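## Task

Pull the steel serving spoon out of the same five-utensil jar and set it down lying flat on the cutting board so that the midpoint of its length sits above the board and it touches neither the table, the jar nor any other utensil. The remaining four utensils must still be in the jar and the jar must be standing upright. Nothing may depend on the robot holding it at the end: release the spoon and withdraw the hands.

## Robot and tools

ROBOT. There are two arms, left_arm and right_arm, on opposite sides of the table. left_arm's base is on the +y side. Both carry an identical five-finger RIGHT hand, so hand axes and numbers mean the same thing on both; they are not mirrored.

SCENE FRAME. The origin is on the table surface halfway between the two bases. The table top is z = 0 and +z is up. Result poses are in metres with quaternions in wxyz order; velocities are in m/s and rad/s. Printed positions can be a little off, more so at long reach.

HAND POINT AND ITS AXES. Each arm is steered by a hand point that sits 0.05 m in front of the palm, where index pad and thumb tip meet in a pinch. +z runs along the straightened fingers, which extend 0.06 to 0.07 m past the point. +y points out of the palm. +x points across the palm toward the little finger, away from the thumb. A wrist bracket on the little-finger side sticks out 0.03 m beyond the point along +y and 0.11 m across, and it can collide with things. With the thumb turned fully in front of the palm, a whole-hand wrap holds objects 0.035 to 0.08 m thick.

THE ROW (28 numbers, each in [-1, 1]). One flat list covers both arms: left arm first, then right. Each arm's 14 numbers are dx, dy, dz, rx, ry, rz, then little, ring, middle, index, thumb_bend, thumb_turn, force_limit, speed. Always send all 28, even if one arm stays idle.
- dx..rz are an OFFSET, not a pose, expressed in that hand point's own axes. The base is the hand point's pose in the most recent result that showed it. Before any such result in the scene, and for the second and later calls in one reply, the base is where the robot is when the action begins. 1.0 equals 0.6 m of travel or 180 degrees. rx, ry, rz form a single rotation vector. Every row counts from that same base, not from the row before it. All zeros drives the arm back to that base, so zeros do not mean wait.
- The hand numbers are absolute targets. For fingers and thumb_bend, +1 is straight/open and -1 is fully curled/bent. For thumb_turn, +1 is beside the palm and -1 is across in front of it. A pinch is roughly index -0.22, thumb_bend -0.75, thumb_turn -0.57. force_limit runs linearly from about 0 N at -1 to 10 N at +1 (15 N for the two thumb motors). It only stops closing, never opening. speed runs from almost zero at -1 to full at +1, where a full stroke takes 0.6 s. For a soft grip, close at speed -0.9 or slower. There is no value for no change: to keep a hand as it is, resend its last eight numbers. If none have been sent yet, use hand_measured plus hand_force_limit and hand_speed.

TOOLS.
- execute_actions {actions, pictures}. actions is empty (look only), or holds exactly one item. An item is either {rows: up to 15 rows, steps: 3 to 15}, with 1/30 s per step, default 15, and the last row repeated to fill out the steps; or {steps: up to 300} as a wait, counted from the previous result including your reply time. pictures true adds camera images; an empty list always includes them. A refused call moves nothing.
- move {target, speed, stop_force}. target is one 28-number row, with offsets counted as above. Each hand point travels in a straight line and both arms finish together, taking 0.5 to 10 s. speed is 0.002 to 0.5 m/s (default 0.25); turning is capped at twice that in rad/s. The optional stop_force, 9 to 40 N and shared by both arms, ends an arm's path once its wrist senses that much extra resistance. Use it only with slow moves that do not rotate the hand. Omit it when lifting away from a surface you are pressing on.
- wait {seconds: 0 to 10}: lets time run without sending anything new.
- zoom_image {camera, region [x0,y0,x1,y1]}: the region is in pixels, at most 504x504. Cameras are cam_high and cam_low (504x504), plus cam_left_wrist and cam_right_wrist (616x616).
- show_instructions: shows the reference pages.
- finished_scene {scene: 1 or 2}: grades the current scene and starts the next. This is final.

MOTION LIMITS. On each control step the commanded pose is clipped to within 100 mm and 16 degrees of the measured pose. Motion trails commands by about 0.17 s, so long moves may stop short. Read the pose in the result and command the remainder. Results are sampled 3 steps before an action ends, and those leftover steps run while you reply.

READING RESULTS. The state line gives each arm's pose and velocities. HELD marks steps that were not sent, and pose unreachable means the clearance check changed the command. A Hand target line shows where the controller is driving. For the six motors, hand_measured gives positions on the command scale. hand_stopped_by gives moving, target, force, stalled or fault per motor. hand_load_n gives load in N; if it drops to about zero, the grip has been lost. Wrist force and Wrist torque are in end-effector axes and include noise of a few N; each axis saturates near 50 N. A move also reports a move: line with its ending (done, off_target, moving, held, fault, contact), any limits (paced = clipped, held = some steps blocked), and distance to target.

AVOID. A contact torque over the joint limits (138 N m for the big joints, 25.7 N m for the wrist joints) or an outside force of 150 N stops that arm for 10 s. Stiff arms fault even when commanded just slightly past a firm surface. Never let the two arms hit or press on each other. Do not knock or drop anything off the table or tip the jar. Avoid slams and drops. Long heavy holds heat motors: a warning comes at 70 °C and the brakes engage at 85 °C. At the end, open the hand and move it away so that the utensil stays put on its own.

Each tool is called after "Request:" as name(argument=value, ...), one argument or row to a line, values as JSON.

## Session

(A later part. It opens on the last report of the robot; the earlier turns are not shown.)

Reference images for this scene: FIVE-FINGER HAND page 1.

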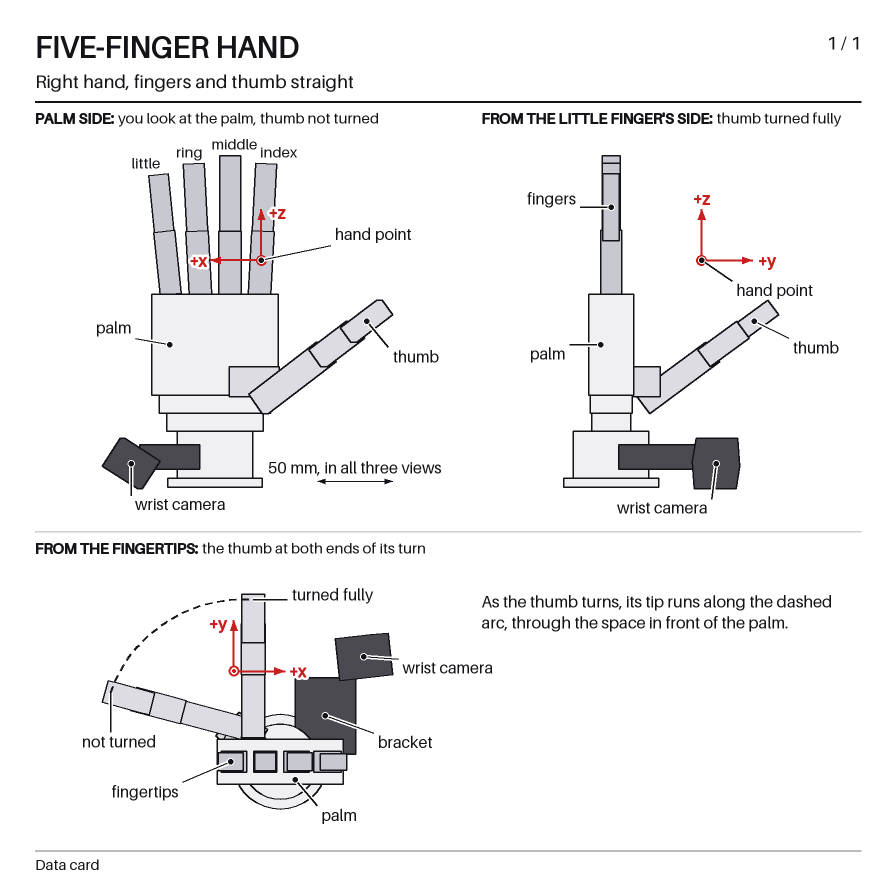

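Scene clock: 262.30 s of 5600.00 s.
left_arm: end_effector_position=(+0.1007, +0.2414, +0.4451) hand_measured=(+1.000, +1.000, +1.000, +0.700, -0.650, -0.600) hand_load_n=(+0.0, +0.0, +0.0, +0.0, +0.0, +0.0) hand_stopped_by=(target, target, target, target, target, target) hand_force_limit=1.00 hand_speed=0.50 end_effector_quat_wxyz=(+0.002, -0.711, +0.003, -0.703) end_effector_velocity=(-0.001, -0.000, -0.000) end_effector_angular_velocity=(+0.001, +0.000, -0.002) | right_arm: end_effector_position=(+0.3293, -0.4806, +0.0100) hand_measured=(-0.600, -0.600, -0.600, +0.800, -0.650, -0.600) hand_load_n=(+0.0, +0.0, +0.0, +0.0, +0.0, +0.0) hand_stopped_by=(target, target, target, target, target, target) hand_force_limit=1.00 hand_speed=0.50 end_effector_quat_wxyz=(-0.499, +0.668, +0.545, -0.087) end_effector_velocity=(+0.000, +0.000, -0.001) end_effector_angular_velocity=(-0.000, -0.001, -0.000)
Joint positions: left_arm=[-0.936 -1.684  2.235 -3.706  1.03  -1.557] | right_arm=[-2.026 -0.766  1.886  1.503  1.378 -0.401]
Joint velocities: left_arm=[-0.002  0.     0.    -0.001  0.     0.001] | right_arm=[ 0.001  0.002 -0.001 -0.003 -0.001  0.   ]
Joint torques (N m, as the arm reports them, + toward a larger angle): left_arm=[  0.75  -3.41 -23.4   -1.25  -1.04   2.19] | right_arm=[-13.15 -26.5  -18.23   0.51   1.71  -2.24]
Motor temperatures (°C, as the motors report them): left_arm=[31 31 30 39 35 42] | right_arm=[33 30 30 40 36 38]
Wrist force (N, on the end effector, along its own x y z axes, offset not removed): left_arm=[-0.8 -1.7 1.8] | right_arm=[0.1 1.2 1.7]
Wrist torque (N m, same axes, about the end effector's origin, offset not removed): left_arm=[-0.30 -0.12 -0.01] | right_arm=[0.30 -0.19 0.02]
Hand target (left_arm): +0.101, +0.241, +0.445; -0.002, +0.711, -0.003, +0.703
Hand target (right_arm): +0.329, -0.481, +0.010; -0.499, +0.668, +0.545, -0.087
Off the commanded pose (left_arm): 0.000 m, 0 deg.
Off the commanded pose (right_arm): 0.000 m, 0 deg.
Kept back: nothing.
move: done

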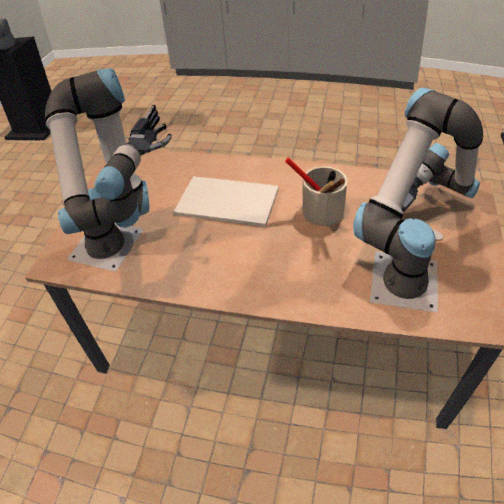

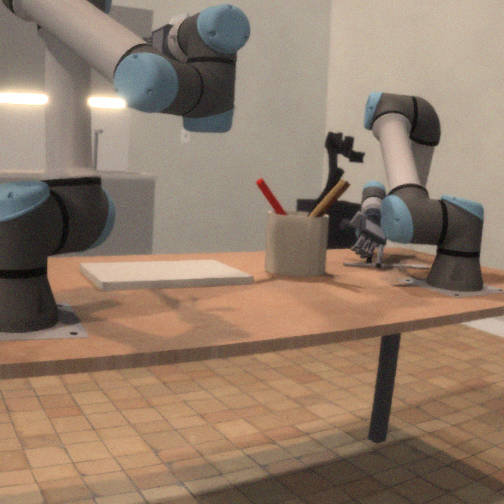

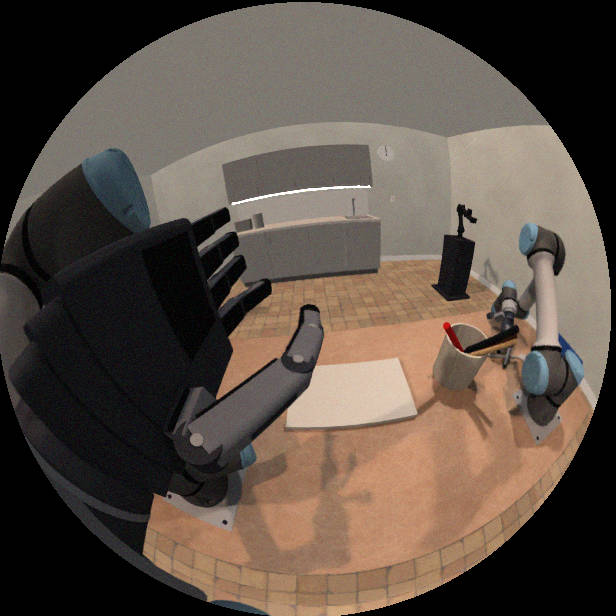

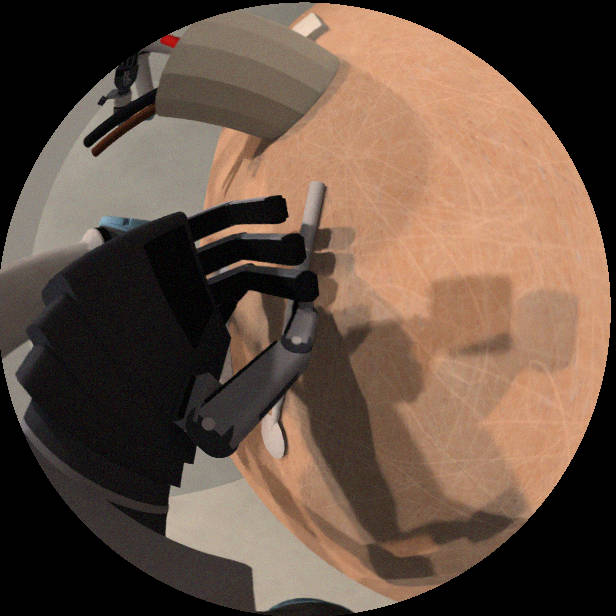

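Request:
execute_actions(
  actions=[
    {"rows":[[0,0,0,0,0,0,1,1,1,0.7,-0.65,-0.6,1,0.5, 0,0,0,0,0,0,-0.6,-0.6,-0.6,-0.8,-0.65,-0.6,1,-0.5]],"steps":15},
  ],
)

Request:
wait(
  seconds=2,
)

Scene clock: 263.87 s of 5600.00 s.
left_arm: end_effector_position=(+0.1007, +0.2414, +0.4451) hand_measured=(+1.000, +1.000, +1.000, +0.700, -0.650, -0.600) hand_load_n=(+0.0, +0.0, +0.0, +0.0, +0.0, +0.0) hand_stopped_by=(target, target, target, target, target, target) hand_force_limit=1.00 hand_speed=0.50 end_effector_quat_wxyz=(+0.002, -0.711, +0.003, -0.703) end_effector_velocity=(-0.001, -0.000, +0.000) end_effector_angular_velocity=(-0.001, +0.002, -0.003) | right_arm: end_effector_position=(+0.3293, -0.4806, +0.0101) hand_measured=(-0.600, -0.600, -0.600, +0.558, -0.650, -0.600) hand_load_n=(+0.0, +0.0, +0.0, +11.0, +0.0, +0.0) hand_stopped_by=(target, target, target, force, target, target) hand_force_limit=1.00 hand_speed=-0.50 end_effector_quat_wxyz=(-0.499, +0.668, +0.545, -0.087) end_effector_velocity=(-0.000, -0.001, +0.000) end_effector_angular_velocity=(-0.001, -0.000, -0.001)
Joint positions: left_arm=[-0.936 -1.684  2.235 -3.706  1.03  -1.557] | right_arm=[-2.026 -0.766  1.886  1.503  1.378 -0.401]
Joint velocities: left_arm=[-0.003 -0.001 -0.    -0.001 -0.    -0.   ] | right_arm=[-0.001 -0.001  0.     0.     0.001  0.001]
Joint torques (N m, as the arm reports them, + toward a larger angle): left_arm=[  0.64  -2.93 -23.82  -1.25  -1.07   2.17] | right_arm=[-13.44 -43.14 -11.5    0.49   1.23  -2.05]
Motor temperatures (°C, as the motors report them): left_arm=[31 31 30 39 35 42] | right_arm=[33 30 30 40 36 38]
Wrist force (N, on the end effector, along its own x y z axes, offset not removed): left_arm=[0.4 -1.0 0.9] | right_arm=[7.3 -13.4 -2.1]
Wrist torque (N m, same axes, about the end effector's origin, offset not removed): left_arm=[-0.17 -0.31 0.07] | right_arm=[1.02 -0.11 0.32]
Steps of this call (steps 1 to 35: nothing new was sent; steps 36 to 47: the first 12 steps of this action). Readings (end_effector_position | what the end effector reports):
36: left_arm (+0.1007, +0.2414, +0.4451) | right_arm (+0.3293, -0.4806, +0.0098) | left_arm hand_measured=(+1.000, +1.000, +1.000, +0.700, -0.650, -0.600) hand_load_n=(+0.0, +0.0, +0.0, +0.0, +0.0, +0.0) hand_stopped_by=(target, target, target, target, target, target) hand_force_limit=1.00 hand_speed=0.50 | right_arm hand_measured=(-0.600, -0.600, -0.600, +0.800, -0.650, -0.600) hand_load_n=(+0.0, +0.0, +0.0, +0.0, +0.0, +0.0) hand_stopped_by=(target, target, target, moving, target, target) hand_force_limit=1.00 hand_speed=-0.50
37: left_arm (+0.1007, +0.2414, +0.4451) | right_arm (+0.3293, -0.4806, +0.0098) | left_arm hand_measured=(+1.000, +1.000, +1.000, +0.700, -0.650, -0.600) hand_load_n=(+0.0, +0.0, +0.0, +0.0, +0.0, +0.0) hand_stopped_by=(target, target, target, target, target, target) hand_force_limit=1.00 hand_speed=0.50 | right_arm hand_measured=(-0.600, -0.600, -0.600, +0.800, -0.650, -0.600) hand_load_n=(+0.0, +0.0, +0.0, +0.0, +0.0, +0.0) hand_stopped_by=(target, target, target, moving, target, target) hand_force_limit=1.00 hand_speed=-0.50
39: left_arm (+0.1007, +0.2414, +0.4451) | right_arm (+0.3293, -0.4806, +0.0098) | left_arm hand_measured=(+1.000, +1.000, +1.000, +0.700, -0.650, -0.600) hand_load_n=(+0.0, +0.0, +0.0, +0.0, +0.0, +0.0) hand_stopped_by=(target, target, target, target, target, target) hand_force_limit=1.00 hand_speed=0.50 | right_arm hand_measured=(-0.600, -0.600, -0.600, +0.774, -0.650, -0.600) hand_load_n=(+0.0, +0.0, +0.0, +0.0, +0.0, +0.0) hand_stopped_by=(target, target, target, moving, target, target) hand_force_limit=1.00 hand_speed=-0.50
43: left_arm (+0.1007, +0.2414, +0.4451) | right_arm (+0.3293, -0.4806, +0.0099) | left_arm hand_measured=(+1.000, +1.000, +1.000, +0.700, -0.650, -0.600) hand_load_n=(+0.0, +0.0, +0.0, +0.0, +0.0, +0.0) hand_stopped_by=(target, target, target, target, target, target) hand_force_limit=1.00 hand_speed=0.50 | right_arm hand_measured=(-0.600, -0.600, -0.600, +0.664, -0.650, -0.600) hand_load_n=(+0.0, +0.0, +0.0, +0.0, +0.0, +0.0) hand_stopped_by=(target, target, target, moving, target, target) hand_force_limit=1.00 hand_speed=-0.50
47: the state above

Scene clock: 265.97 s of 5600.00 s.
left_arm: end_effector_position=(+0.1007, +0.2414, +0.4451) hand_measured=(+1.000, +1.000, +1.000, +0.700, -0.650, -0.600) hand_load_n=(+0.0, +0.0, +0.0, +0.0, +0.0, +0.0) hand_stopped_by=(target, target, target, target, target, target) hand_force_limit=1.00 hand_speed=0.50 end_effector_quat_wxyz=(+0.002, -0.711, +0.003, -0.703) end_effector_velocity=(-0.000, -0.000, +0.000) end_effector_angular_velocity=(-0.000, +0.000, -0.002) | right_arm: end_effector_position=(+0.3293, -0.4806, +0.0100) hand_measured=(-0.600, -0.600, -0.600, +0.558, -0.650, -0.600) hand_load_n=(+0.0, +0.0, +0.0, +10.0, +0.0, +0.0) hand_stopped_by=(target, target, target, force, target, target) hand_force_limit=1.00 hand_speed=-0.50 end_effector_quat_wxyz=(-0.499, +0.668, +0.545, -0.087) end_effector_velocity=(+0.000, +0.001, -0.000) end_effector_angular_velocity=(+0.001, -0.000, +0.002)
Joint positions: left_arm=[-0.936 -1.684  2.235 -3.706  1.03  -1.557] | right_arm=[-2.026 -0.766  1.886  1.503  1.378 -0.401]
Joint velocities: left_arm=[-0.001 -0.001  0.     0.    -0.001 -0.   ] | right_arm=[ 0.002  0.    -0.    -0.    -0.    -0.001]
Joint torques (N m, as the arm reports them, + toward a larger angle): left_arm=[  0.65  -2.77 -23.58  -1.2   -1.     2.16] | right_arm=[ -7.14 -42.5    0.18  -5.29   0.49  -1.54]
Motor temperatures (°C, as the motors report them): left_arm=[31 31 30 39 35 42] | right_arm=[33 30 30 40 36 38]
Wrist force (N, on the end effector, along its own x y z axes, offset not removed): left_arm=[-0.1 0.0 1.4] | right_arm=[7.4 -12.3 -1.9]
Wrist torque (N m, same axes, about the end effector's origin, offset not removed): left_arm=[-0.07 -0.27 0.11] | right_arm=[1.15 -0.09 0.33]
Hand target (left_arm): +0.101, +0.241, +0.445; -0.002, +0.711, -0.003, +0.703
Hand target (right_arm): +0.329, -0.481, +0.010; -0.499, +0.668, +0.545, -0.087
Off the commanded pose (left_arm): 0.000 m, 0 deg.
Off the commanded pose (right_arm): 0.000 m, 0 deg.
Kept back: nothing.
Steps of this call (steps 1 to 3: the last 3 steps of your previous action; steps 4 to 63: nothing new was sent). Readings (end_effector_position | what the end effector reports):
1: left_arm (+0.1007, +0.2414, +0.4451) | right_arm (+0.3293, -0.4806, +0.0101) | left_arm hand_measured=(+1.000, +1.000, +1.000, +0.700, -0.650, -0.600) hand_load_n=(+0.0, +0.0, +0.0, +0.0, +0.0, +0.0) hand_stopped_by=(target, target, target, target, target, target) hand_force_limit=1.00 hand_speed=0.50 | right_arm hand_measured=(-0.600, -0.600, -0.600, +0.558, -0.650, -0.600) hand_load_n=(+0.0, +0.0, +0.0, +10.0, +0.0, +0.0) hand_stopped_by=(target, target, target, force, target, target) hand_force_limit=1.00 hand_speed=-0.50
2: left_arm (+0.1007, +0.2414, +0.4451) | right_arm (+0.3293, -0.4806, +0.0101) | left_arm hand_measured=(+1.000, +1.000, +1.000, +0.700, -0.650, -0.600) hand_load_n=(+0.0, +0.0, +0.0, +0.0, +0.0, +0.0) hand_stopped_by=(target, target, target, target, target, target) hand_force_limit=1.00 hand_speed=0.50 | right_arm hand_measured=(-0.600, -0.600, -0.600, +0.558, -0.650, -0.600) hand_load_n=(+0.0, +0.0, +0.0, +9.5, +0.0, +0.0) hand_stopped_by=(target, target, target, force, target, target) hand_force_limit=1.00 hand_speed=-0.50
4: left_arm (+0.1007, +0.2414, +0.4451) | right_arm (+0.3293, -0.4806, +0.0101) | left_arm hand_measured=(+1.000, +1.000, +1.000, +0.700, -0.650, -0.600) hand_load_n=(+0.0, +0.0, +0.0, +0.0, +0.0, +0.0) hand_stopped_by=(target, target, target, target, target, target) hand_force_limit=1.00 hand_speed=0.50 | right_arm hand_measured=(-0.600, -0.600, -0.600, +0.558, -0.650, -0.600) hand_load_n=(+0.0, +0.0, +0.0, +9.5, +0.0, +0.0) hand_stopped_by=(target, target, target, force, target, target) hand_force_limit=1.00 hand_speed=-0.50
8: left_arm (+0.1007, +0.2414, +0.4451) | right_arm (+0.3293, -0.4806, +0.0101) | left_arm hand_measured=(+1.000, +1.000, +1.000, +0.700, -0.650, -0.600) hand_load_n=(+0.0, +0.0, +0.0, +0.0, +0.0, +0.0) hand_stopped_by=(target, target, target, target, target, target) hand_force_limit=1.00 hand_speed=0.50 | right_arm hand_measured=(-0.600, -0.600, -0.600, +0.558, -0.650, -0.600) hand_load_n=(+0.0, +0.0, +0.0, +9.5, +0.0, +0.0) hand_stopped_by=(target, target, target, force, target, target) hand_force_limit=1.00 hand_speed=-0.50
63: the state above

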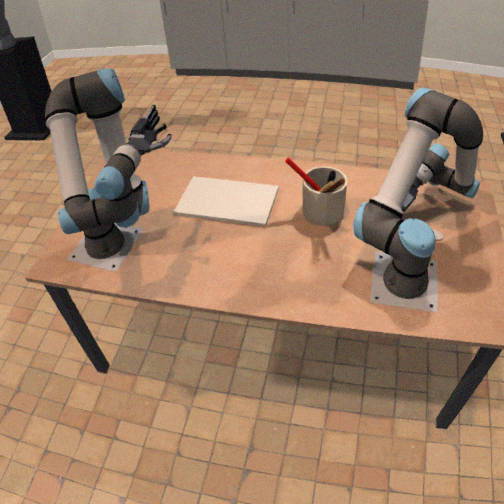

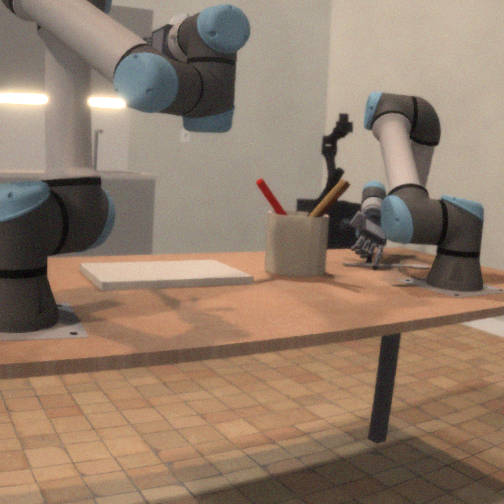

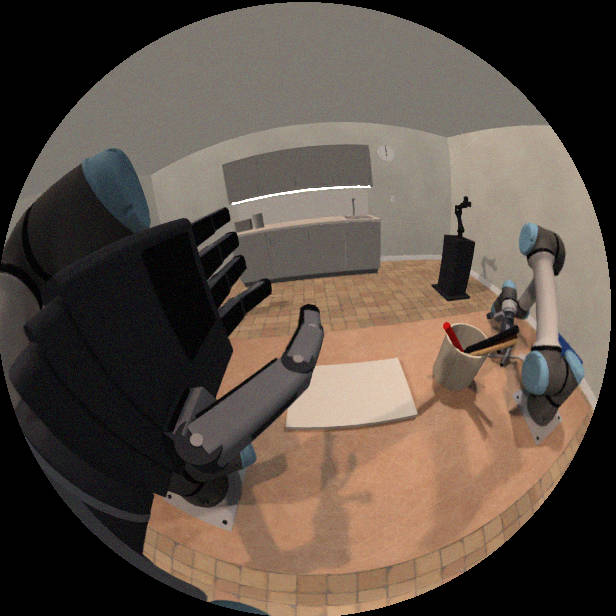

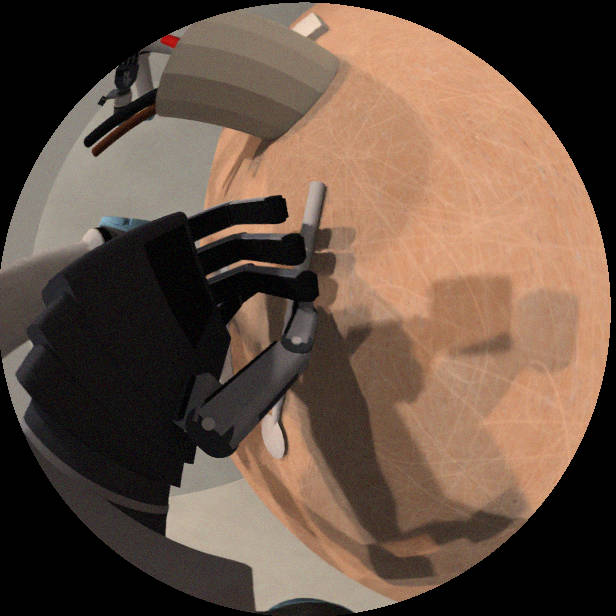

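Request:
move(
  target=[0,0,0,0,0,0,1,1,1,0.7,-0.65,-0.6,1,0.5, 0,0,0,0.06,0,0,-0.6,-0.6,-0.6,0.62,-0.65,-0.6,1,-0.5],
  speed=0.02,
)

Request:
move(
  target=[0,0,0,0,0,0,1,1,1,0.7,-0.65,-0.6,1,0.5, 0,0,0,0,0,0,-0.6,-0.6,-0.6,-0.8,-0.65,-0.6,1,-0.5],
  speed=0.02,
)

Scene clock: 271.13 s of 5600.00 s.
left_arm: end_effector_position=(+0.1007, +0.2414, +0.4451) hand_measured=(+1.000, +1.000, +1.000, +0.700, -0.650, -0.600) hand_load_n=(+0.0, +0.0, +0.0, +0.0, +0.0, +0.0) hand_stopped_by=(target, target, target, target, target, target) hand_force_limit=1.00 hand_speed=0.50 end_effector_quat_wxyz=(+0.002, -0.711, +0.003, -0.703) end_effector_velocity=(-0.001, -0.000, +0.000) end_effector_angular_velocity=(-0.002, +0.000, -0.003) | right_arm: end_effector_position=(+0.3293, -0.4806, +0.0101) hand_measured=(-0.600, -0.600, -0.600, +0.620, -0.650, -0.600) hand_load_n=(+0.0, +0.0, +0.0, +0.0, +0.0, +0.0) hand_stopped_by=(target, target, target, target, target, target) hand_force_limit=1.00 hand_speed=-0.50 end_effector_quat_wxyz=(-0.559, +0.619, +0.534, -0.138) end_effector_velocity=(+0.000, +0.000, +0.000) end_effector_angular_velocity=(+0.004, +0.010, +0.004)
Joint positions: left_arm=[-0.936 -1.684  2.235 -3.706  1.03  -1.557] | right_arm=[-1.989 -0.657  1.805  1.646  1.419 -0.416]
Joint velocities: left_arm=[-0.003 -0.001  0.001  0.    -0.    -0.001] | right_arm=[ 0.003  0.007 -0.005  0.009  0.002  0.   ]
Joint torques (N m, as the arm reports them, + toward a larger angle): left_arm=[  0.96  -2.85 -24.09  -1.2   -1.13   2.22] | right_arm=[ 13.22 -26.96 -17.66   5.24   2.14  -2.59]
Motor temperatures (°C, as the motors report them): left_arm=[31 31 30 39 35 42] | right_arm=[33 30 30 40 36 38]
Wrist force (N, on the end effector, along its own x y z axes, offset not removed): left_arm=[-0.4 -1.1 0.8] | right_arm=[1.6 0.8 1.8]
Wrist torque (N m, same axes, about the end effector's origin, offset not removed): left_arm=[-0.21 -0.20 0.01] | right_arm=[0.17 -0.38 0.09]
Hand target (left_arm): +0.101, +0.241, +0.445; -0.002, +0.711, -0.003, +0.703
Hand target (right_arm): +0.329, -0.481, +0.010; -0.560, +0.618, +0.534, -0.138
Off the commanded pose (left_arm): 0.000 m, 0 deg.
Off the commanded pose (right_arm): 0.000 m, 0 deg.
Kept back: nothing.
move: done

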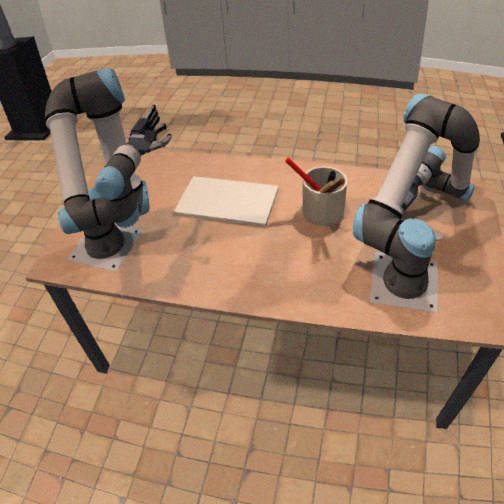

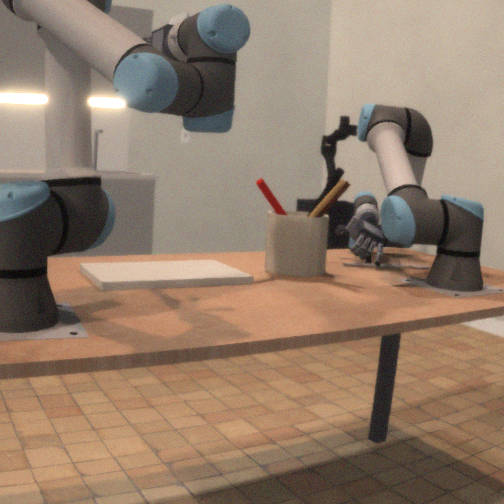

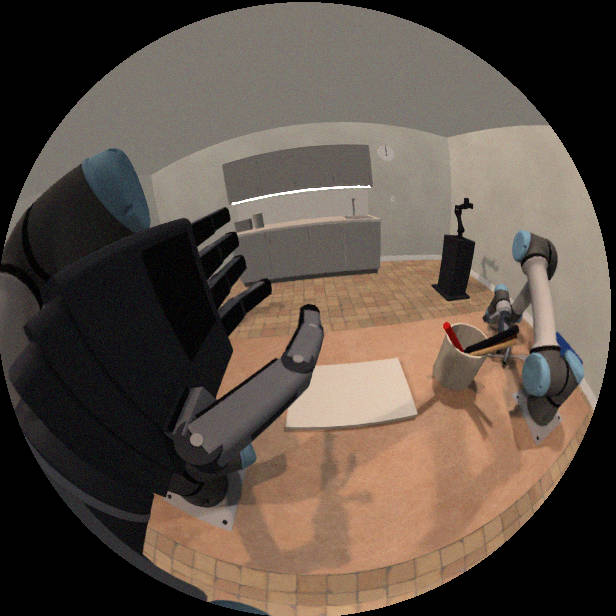

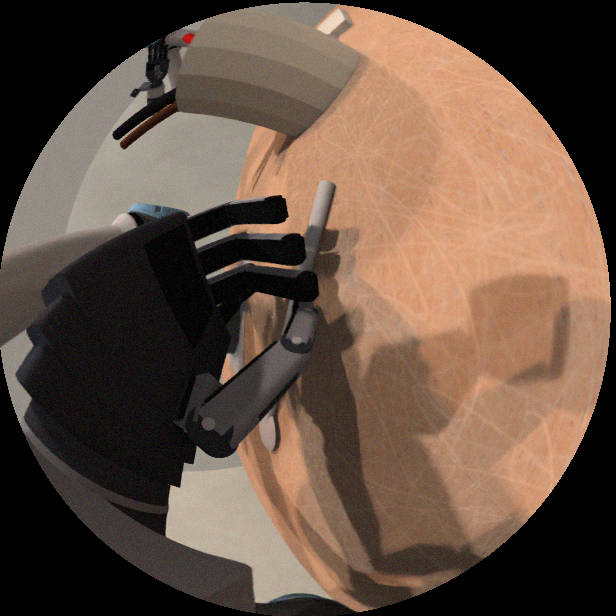

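Scene clock: 271.87 s of 5600.00 s.
left_arm: end_effector_position=(+0.1007, +0.2414, +0.4451) hand_measured=(+1.000, +1.000, +1.000, +0.700, -0.650, -0.600) hand_load_n=(+0.0, +0.0, +0.0, +0.0, +0.0, +0.0) hand_stopped_by=(target, target, target, target, target, target) hand_force_limit=1.00 hand_speed=0.50 end_effector_quat_wxyz=(+0.002, -0.711, +0.003, -0.703) end_effector_velocity=(+0.001, +0.000, -0.000) end_effector_angular_velocity=(+0.001, +0.001, +0.001) | right_arm: end_effector_position=(+0.3293, -0.4806, +0.0101) hand_measured=(-0.600, -0.600, -0.600, +0.242, -0.650, -0.600) hand_load_n=(+0.0, +0.0, +0.0, +10.0, +0.0, +0.0) hand_stopped_by=(target, target, target, force, target, target) hand_force_limit=1.00 hand_speed=-0.50 end_effector_quat_wxyz=(-0.559, +0.619, +0.534, -0.138) end_effector_velocity=(+0.000, +0.000, +0.000) end_effector_angular_velocity=(+0.002, -0.001, -0.002)
Joint positions: left_arm=[-0.936 -1.684  2.235 -3.706  1.03  -1.557] | right_arm=[-1.989 -0.657  1.805  1.646  1.419 -0.416]
Joint velocities: left_arm=[ 0.002 -0.    -0.    -0.001 -0.001  0.002] | right_arm=[-0.001 -0.     0.    -0.    -0.002 -0.001]
Joint torques (N m, as the arm reports them, + toward a larger angle): left_arm=[  1.    -3.52 -24.05  -1.26  -1.09   2.13] | right_arm=[  0.09 -43.28  -0.4   -4.37  -2.    -0.98]
Motor temperatures (°C, as the motors report them): left_arm=[31 31 30 39 35 42] | right_arm=[33 30 30 40 36 38]
Wrist force (N, on the end effector, along its own x y z axes, offset not removed): left_arm=[0.2 -2.2 0.7] | right_arm=[10.8 -17.0 -3.2]
Wrist torque (N m, same axes, about the end effector's origin, offset not removed): left_arm=[-0.36 -0.28 0.01] | right_arm=[1.31 -0.25 0.34]
Hand target (left_arm): +0.101, +0.241, +0.445; -0.002, +0.711, -0.003, +0.703
Hand target (right_arm): +0.329, -0.481, +0.010; -0.559, +0.619, +0.534, -0.138
Off the commanded pose (left_arm): 0.000 m, 0 deg.
Off the commanded pose (right_arm): 0.000 m, 0 deg.
Kept back: nothing.
move: done

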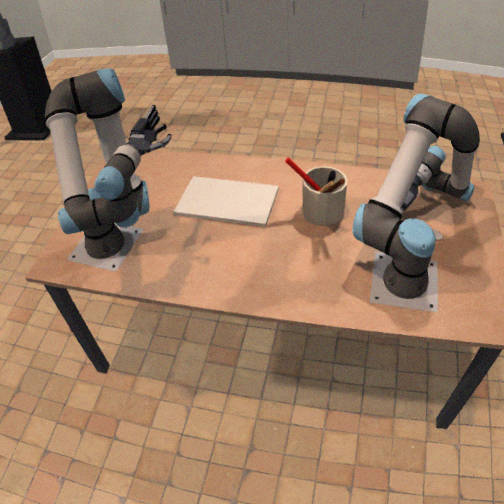

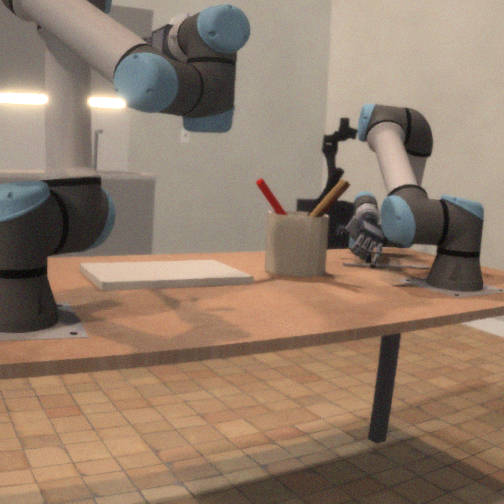

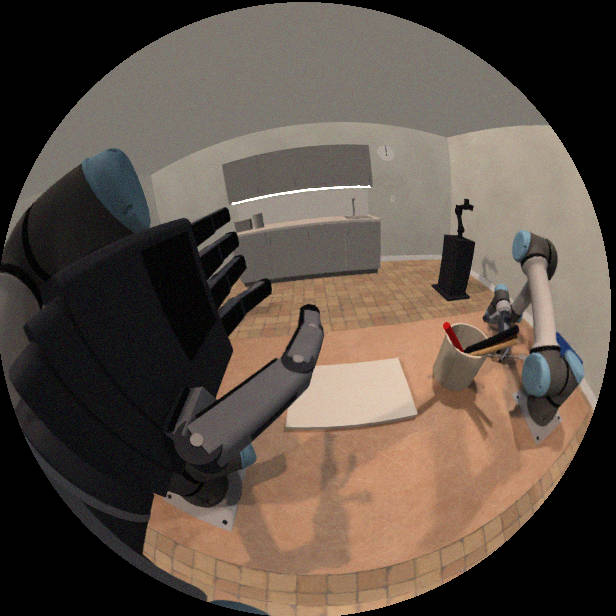

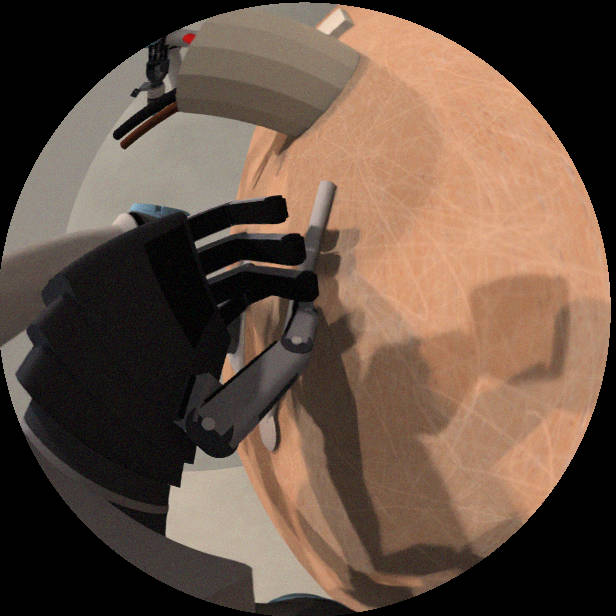

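Request:
move(
  target=[0,0,0,0,0,0,1,1,1,0.7,-0.65,-0.6,1,0.5, 0,0,0,0.05,0,0,-0.6,-0.6,-0.6,0.32,-0.65,-0.6,1,-0.5],
  speed=0.02,
  stop_force=15,
)

Request:
move(
  target=[0,0,0,0,0,0,1,1,1,0.7,-0.65,-0.6,1,0.5, 0,0,0,0,0,0,-0.6,-0.6,-0.6,-0.8,-0.65,-0.6,1,-0.5],
  speed=0.02,
)

Request:
zoom_image(
  camera="cam_low",
  region=[300,190,460,300],
)

Scene clock: 282.63 s of 5600.00 s.
left_arm: end_effector_position=(+0.1007, +0.2414, +0.4451) hand_measured=(+1.000, +1.000, +1.000, +0.700, -0.650, -0.600) hand_load_n=(+0.0, +0.0, +0.0, +0.0, +0.0, +0.0) hand_stopped_by=(target, target, target, target, target, target) hand_force_limit=1.00 hand_speed=0.50 end_effector_quat_wxyz=(+0.002, -0.711, +0.003, -0.703) end_effector_velocity=(-0.000, +0.000, -0.000) end_effector_angular_velocity=(+0.002, -0.001, -0.000) | right_arm: end_effector_position=(+0.3297, -0.4808, +0.0108) hand_measured=(-0.600, -0.600, -0.600, +0.320, -0.650, -0.600) hand_load_n=(+0.0, +0.0, +0.0, +0.0, +0.0, +0.0) hand_stopped_by=(target, target, target, target, target, target) hand_force_limit=1.00 hand_speed=-0.50 end_effector_quat_wxyz=(-0.562, +0.616, +0.534, -0.141) end_effector_velocity=(+0.000, +0.000, +0.000) end_effector_angular_velocity=(-0.001, +0.000, +0.000)
Joint positions: left_arm=[-0.936 -1.684  2.235 -3.706  1.03  -1.557] | right_arm=[-1.987 -0.652  1.8    1.656  1.422 -0.417]
Joint velocities: left_arm=[-0.     0.     0.     0.     0.     0.001] | right_arm=[ 0.001 -0.    -0.     0.    -0.     0.001]
Joint torques (N m, as the arm reports them, + toward a larger angle): left_arm=[  0.56  -2.74 -23.3   -1.21  -1.13   2.12] | right_arm=[ -0.03 -37.21  -6.97   2.35   0.     0.  ]
Motor temperatures (°C, as the motors report them): left_arm=[31 31 30 39 35 42] | right_arm=[33 30 30 40 36 38]
Wrist force (N, on the end effector, along its own x y z axes, offset not removed): left_arm=[0.1 -1.4 1.0] | right_arm=[1.6 2.8 0.4]
Wrist torque (N m, same axes, about the end effector's origin, offset not removed): left_arm=[-0.25 -0.27 -0.05] | right_arm=[0.56 -0.36 0.26]
Hand target (left_arm): +0.101, +0.241, +0.445; -0.002, +0.711, -0.003, +0.703
Hand target (right_arm): +0.330, -0.481, +0.011; -0.562, +0.616, +0.534, -0.141
Off the commanded pose (left_arm): 0.000 m, 0 deg.
Off the commanded pose (right_arm): 0.001 m, 8 deg.
FORCE FAULT: contact force on the right arm reached its limit, and that arm stopped for 10 seconds. The contact can be on any part of that arm, not only on its tool. That arm's remaining commands of this call were not run. That arm holds still and accepts commands again. Move the arm away from the contact; if what it grips holds it there, let go first. Pushing or pulling that hard again can fault the arm again.
Kept back: nothing.
move: fault (right_arm)

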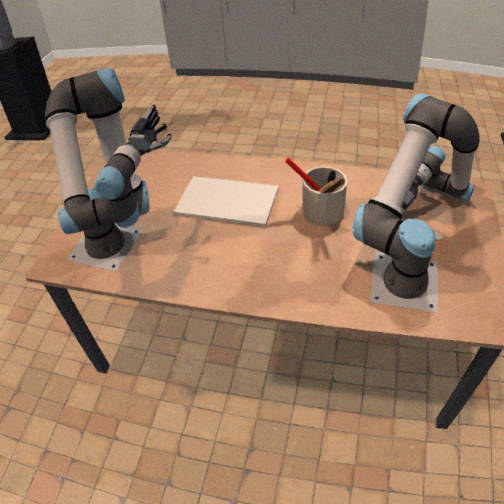

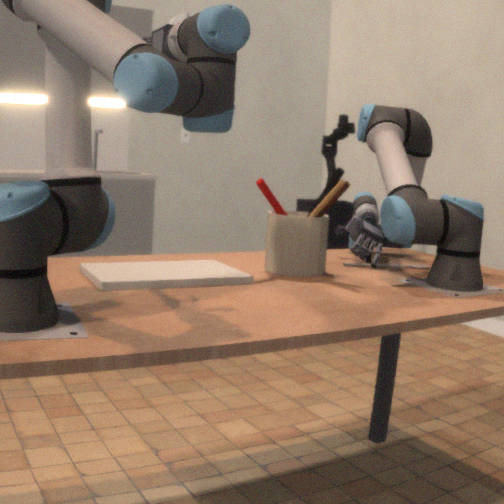

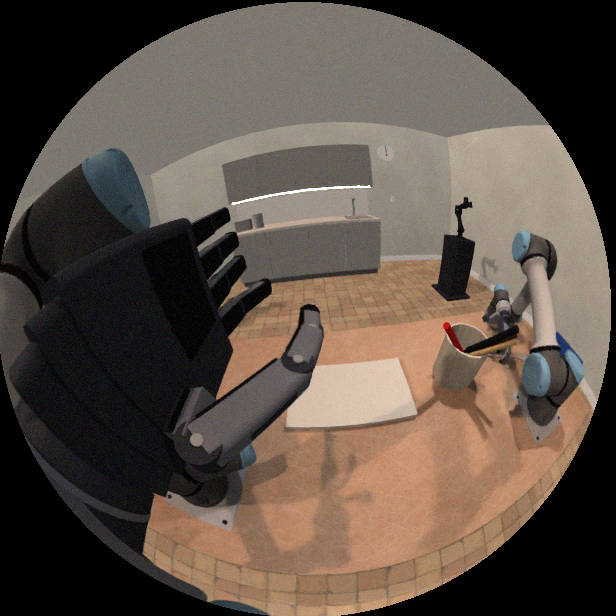

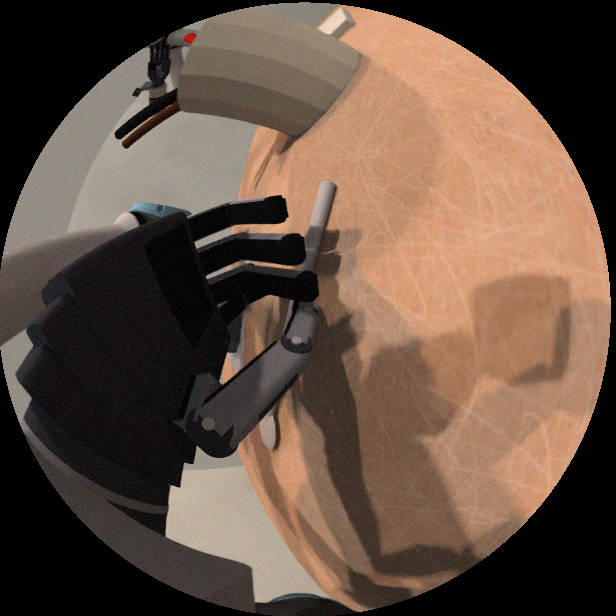

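not run: a fault stop came before this call.

Region (300, 190, 460, 300) of cam_low's 504x504 image, scaled by 3.150, with more detail than that image has; it fills the top 346 rows of this view, and the rest is white.

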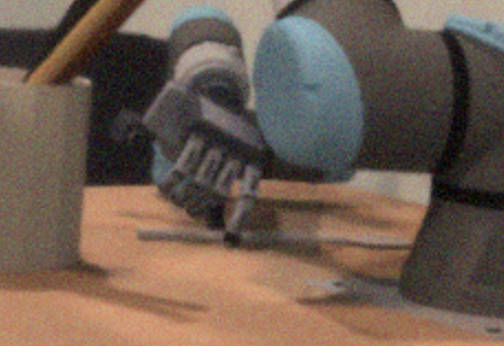

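Request:
move(
  target=[0,0,0,0,0,0,1,1,1,0.7,-0.65,-0.6,1,0.5, 0.004,-0.008,-0.004,-0.01,0,0,-0.6,-0.6,-0.6,0.32,-0.65,-0.6,1,-0.5],
  speed=0.01,
)

Request:
move(
  target=[0,0,0,0,0,0,1,1,1,0.7,-0.65,-0.6,1,0.5, 0,0,0,0,0,0,-0.6,-0.6,-0.6,-0.8,-0.65,-0.6,1,-0.5],
  speed=0.02,
)

Request:
zoom_image(
  camera="cam_low",
  region=[300,190,460,300],
)

Scene clock: 284.67 s of 5600.00 s.
left_arm: end_effector_position=(+0.1007, +0.2414, +0.4451) hand_measured=(+1.000, +1.000, +1.000, +0.700, -0.650, -0.600) hand_load_n=(+0.0, +0.0, +0.0, +0.0, +0.0, +0.0) hand_stopped_by=(target, target, target, target, target, target) hand_force_limit=1.00 hand_speed=0.50 end_effector_quat_wxyz=(+0.002, -0.711, +0.003, -0.703) end_effector_velocity=(+0.000, +0.000, -0.000) end_effector_angular_velocity=(-0.002, +0.002, -0.000) | right_arm: end_effector_position=(+0.3301, -0.4811, +0.0165) hand_measured=(-0.600, -0.600, -0.600, +0.320, -0.650, -0.600) hand_load_n=(+0.0, +0.0, +0.0, +0.0, +0.0, +0.0) hand_stopped_by=(target, target, target, target, target, target) hand_force_limit=1.00 hand_speed=-0.50 end_effector_quat_wxyz=(-0.553, +0.624, +0.536, -0.133) end_effector_velocity=(+0.000, -0.000, +0.001) end_effector_angular_velocity=(-0.001, -0.005, -0.003)
Joint positions: left_arm=[-0.936 -1.684  2.235 -3.706  1.03  -1.557] | right_arm=[-1.993 -0.681  1.814  1.643  1.415 -0.415]
Joint velocities: left_arm=[-0.001 -0.001 -0.    -0.001  0.    -0.001] | right_arm=[-0.003 -0.006  0.003 -0.002 -0.001 -0.001]
Joint torques (N m, as the arm reports them, + toward a larger angle): left_arm=[  0.42  -2.98 -23.37  -1.21  -1.     2.06] | right_arm=[-12.88 -46.86   4.13  -0.13  -1.57   2.48]
Motor temperatures (°C, as the motors report them): left_arm=[31 31 30 39 35 42] | right_arm=[33 30 30 40 36 38]
Wrist force (N, on the end effector, along its own x y z axes, offset not removed): left_arm=[0.2 -2.0 2.2] | right_arm=[1.6 1.5 3.9]
Wrist torque (N m, same axes, about the end effector's origin, offset not removed): left_arm=[-0.45 -0.31 0.04] | right_arm=[0.16 -0.46 0.07]
Hand target (left_arm): +0.101, +0.241, +0.445; -0.002, +0.711, -0.003, +0.703
Hand target (right_arm): +0.330, -0.481, +0.017; -0.553, +0.624, +0.536, -0.132
Off the commanded pose (left_arm): 0.000 m, 0 deg.
Off the commanded pose (right_arm): 0.000 m, 0 deg.
Kept back: nothing.
move: done

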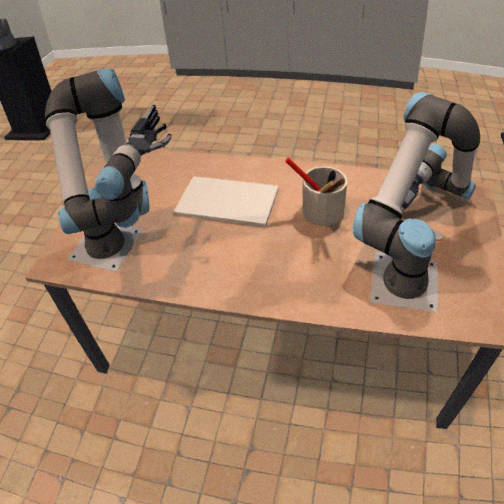

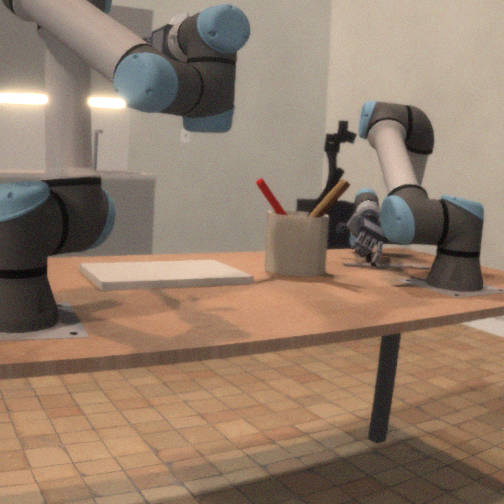

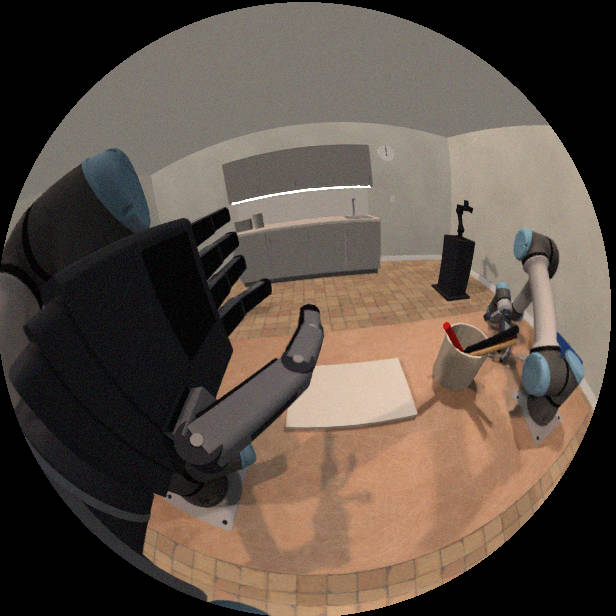

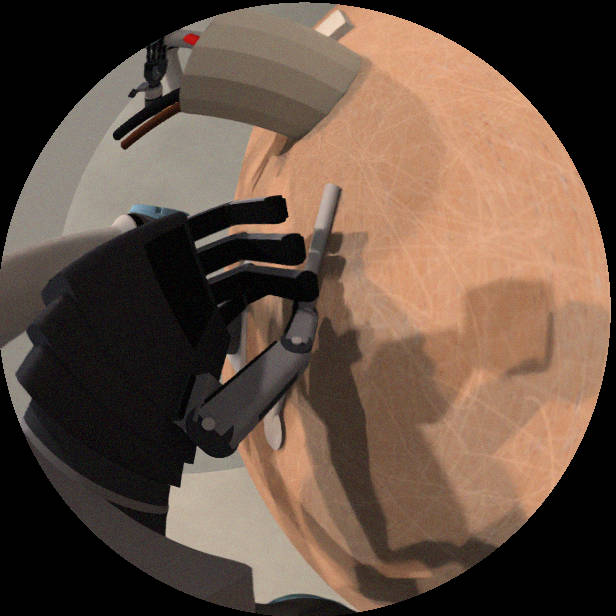

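Scene clock: 285.63 s of 5600.00 s.
left_arm: end_effector_position=(+0.1007, +0.2414, +0.4451) hand_measured=(+1.000, +1.000, +1.000, +0.700, -0.650, -0.600) hand_load_n=(+0.0, +0.0, +0.0, +0.0, +0.0, +0.0) hand_stopped_by=(target, target, target, target, target, target) hand_force_limit=1.00 hand_speed=0.50 end_effector_quat_wxyz=(+0.002, -0.711, +0.003, -0.703) end_effector_velocity=(-0.000, +0.000, +0.000) end_effector_angular_velocity=(-0.002, +0.000, -0.001) | right_arm: end_effector_position=(+0.3301, -0.4811, +0.0165) hand_measured=(-0.600, -0.600, -0.600, -0.244, -0.652, -0.600) hand_load_n=(+0.0, +0.0, +0.0, +10.5, -1.5, -0.5) hand_stopped_by=(target, target, target, force, target, target) hand_force_limit=1.00 hand_speed=-0.50 end_effector_quat_wxyz=(-0.553, +0.624, +0.536, -0.133) end_effector_velocity=(+0.000, +0.000, +0.000) end_effector_angular_velocity=(+0.000, -0.001, +0.000)
Joint positions: left_arm=[-0.936 -1.684  2.235 -3.706  1.03  -1.557] | right_arm=[-1.993 -0.681  1.814  1.643  1.415 -0.415]
Joint velocities: left_arm=[-0.002 -0.     0.001 -0.     0.001 -0.002] | right_arm=[ 0.    -0.    -0.     0.    -0.    -0.001]
Joint torques (N m, as the arm reports them, + toward a larger angle): left_arm=[  0.85  -2.8  -23.43  -1.32  -1.14   2.16] | right_arm=[ -3.35 -26.9  -19.91   3.81   1.23   1.56]
Motor temperatures (°C, as the motors report them): left_arm=[31 31 30 39 35 42] | right_arm=[33 30 30 40 36 38]
Wrist force (N, on the end effector, along its own x y z axes, offset not removed): left_arm=[0.2 -1.2 1.3] | right_arm=[3.4 -1.8 2.4]
Wrist torque (N m, same axes, about the end effector's origin, offset not removed): left_arm=[-0.24 -0.27 0.04] | right_arm=[0.39 -0.44 0.17]
Hand target (left_arm): +0.101, +0.241, +0.445; -0.002, +0.711, -0.003, +0.703
Hand target (right_arm): +0.330, -0.481, +0.016; -0.553, +0.624, +0.536, -0.133
Off the commanded pose (left_arm): 0.000 m, 0 deg.
Off the commanded pose (right_arm): 0.000 m, 0 deg.
Kept back: nothing.
move: done

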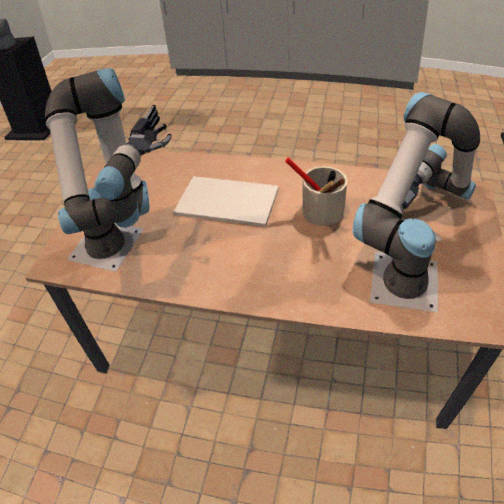

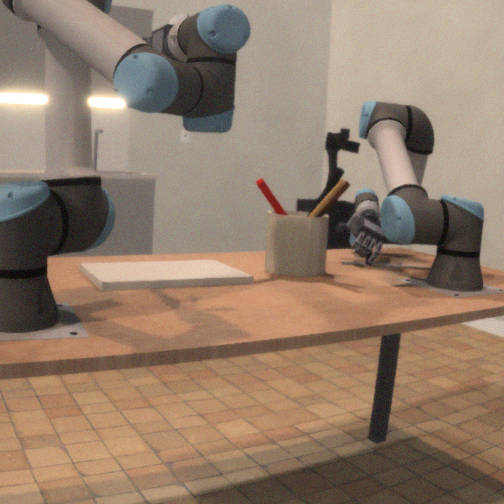

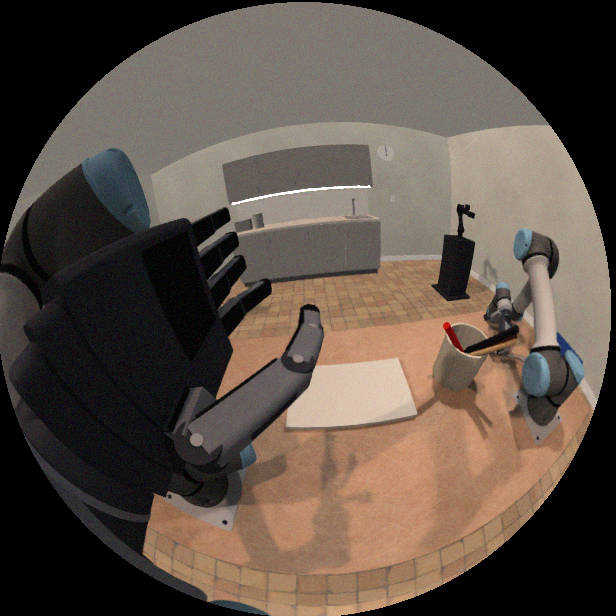

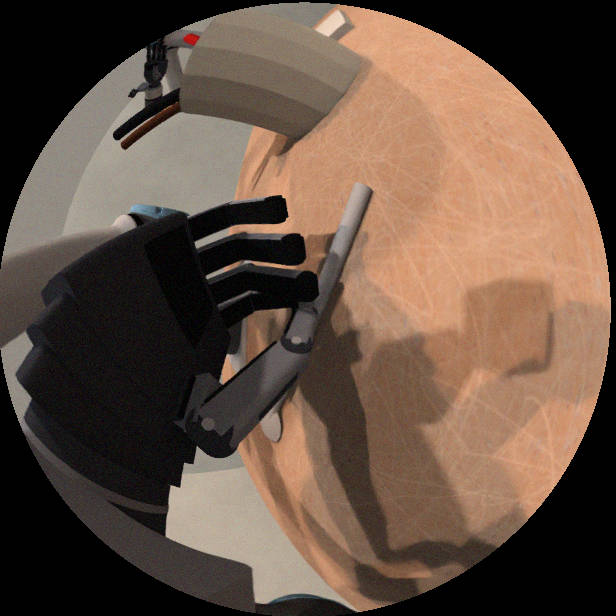

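Region (300, 190, 460, 300) of cam_low's 504x504 image, scaled by 3.150, with more detail than that image has; it fills the top 346 rows of this view, and the rest is white.

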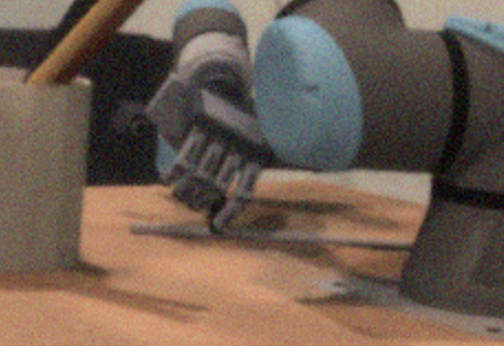

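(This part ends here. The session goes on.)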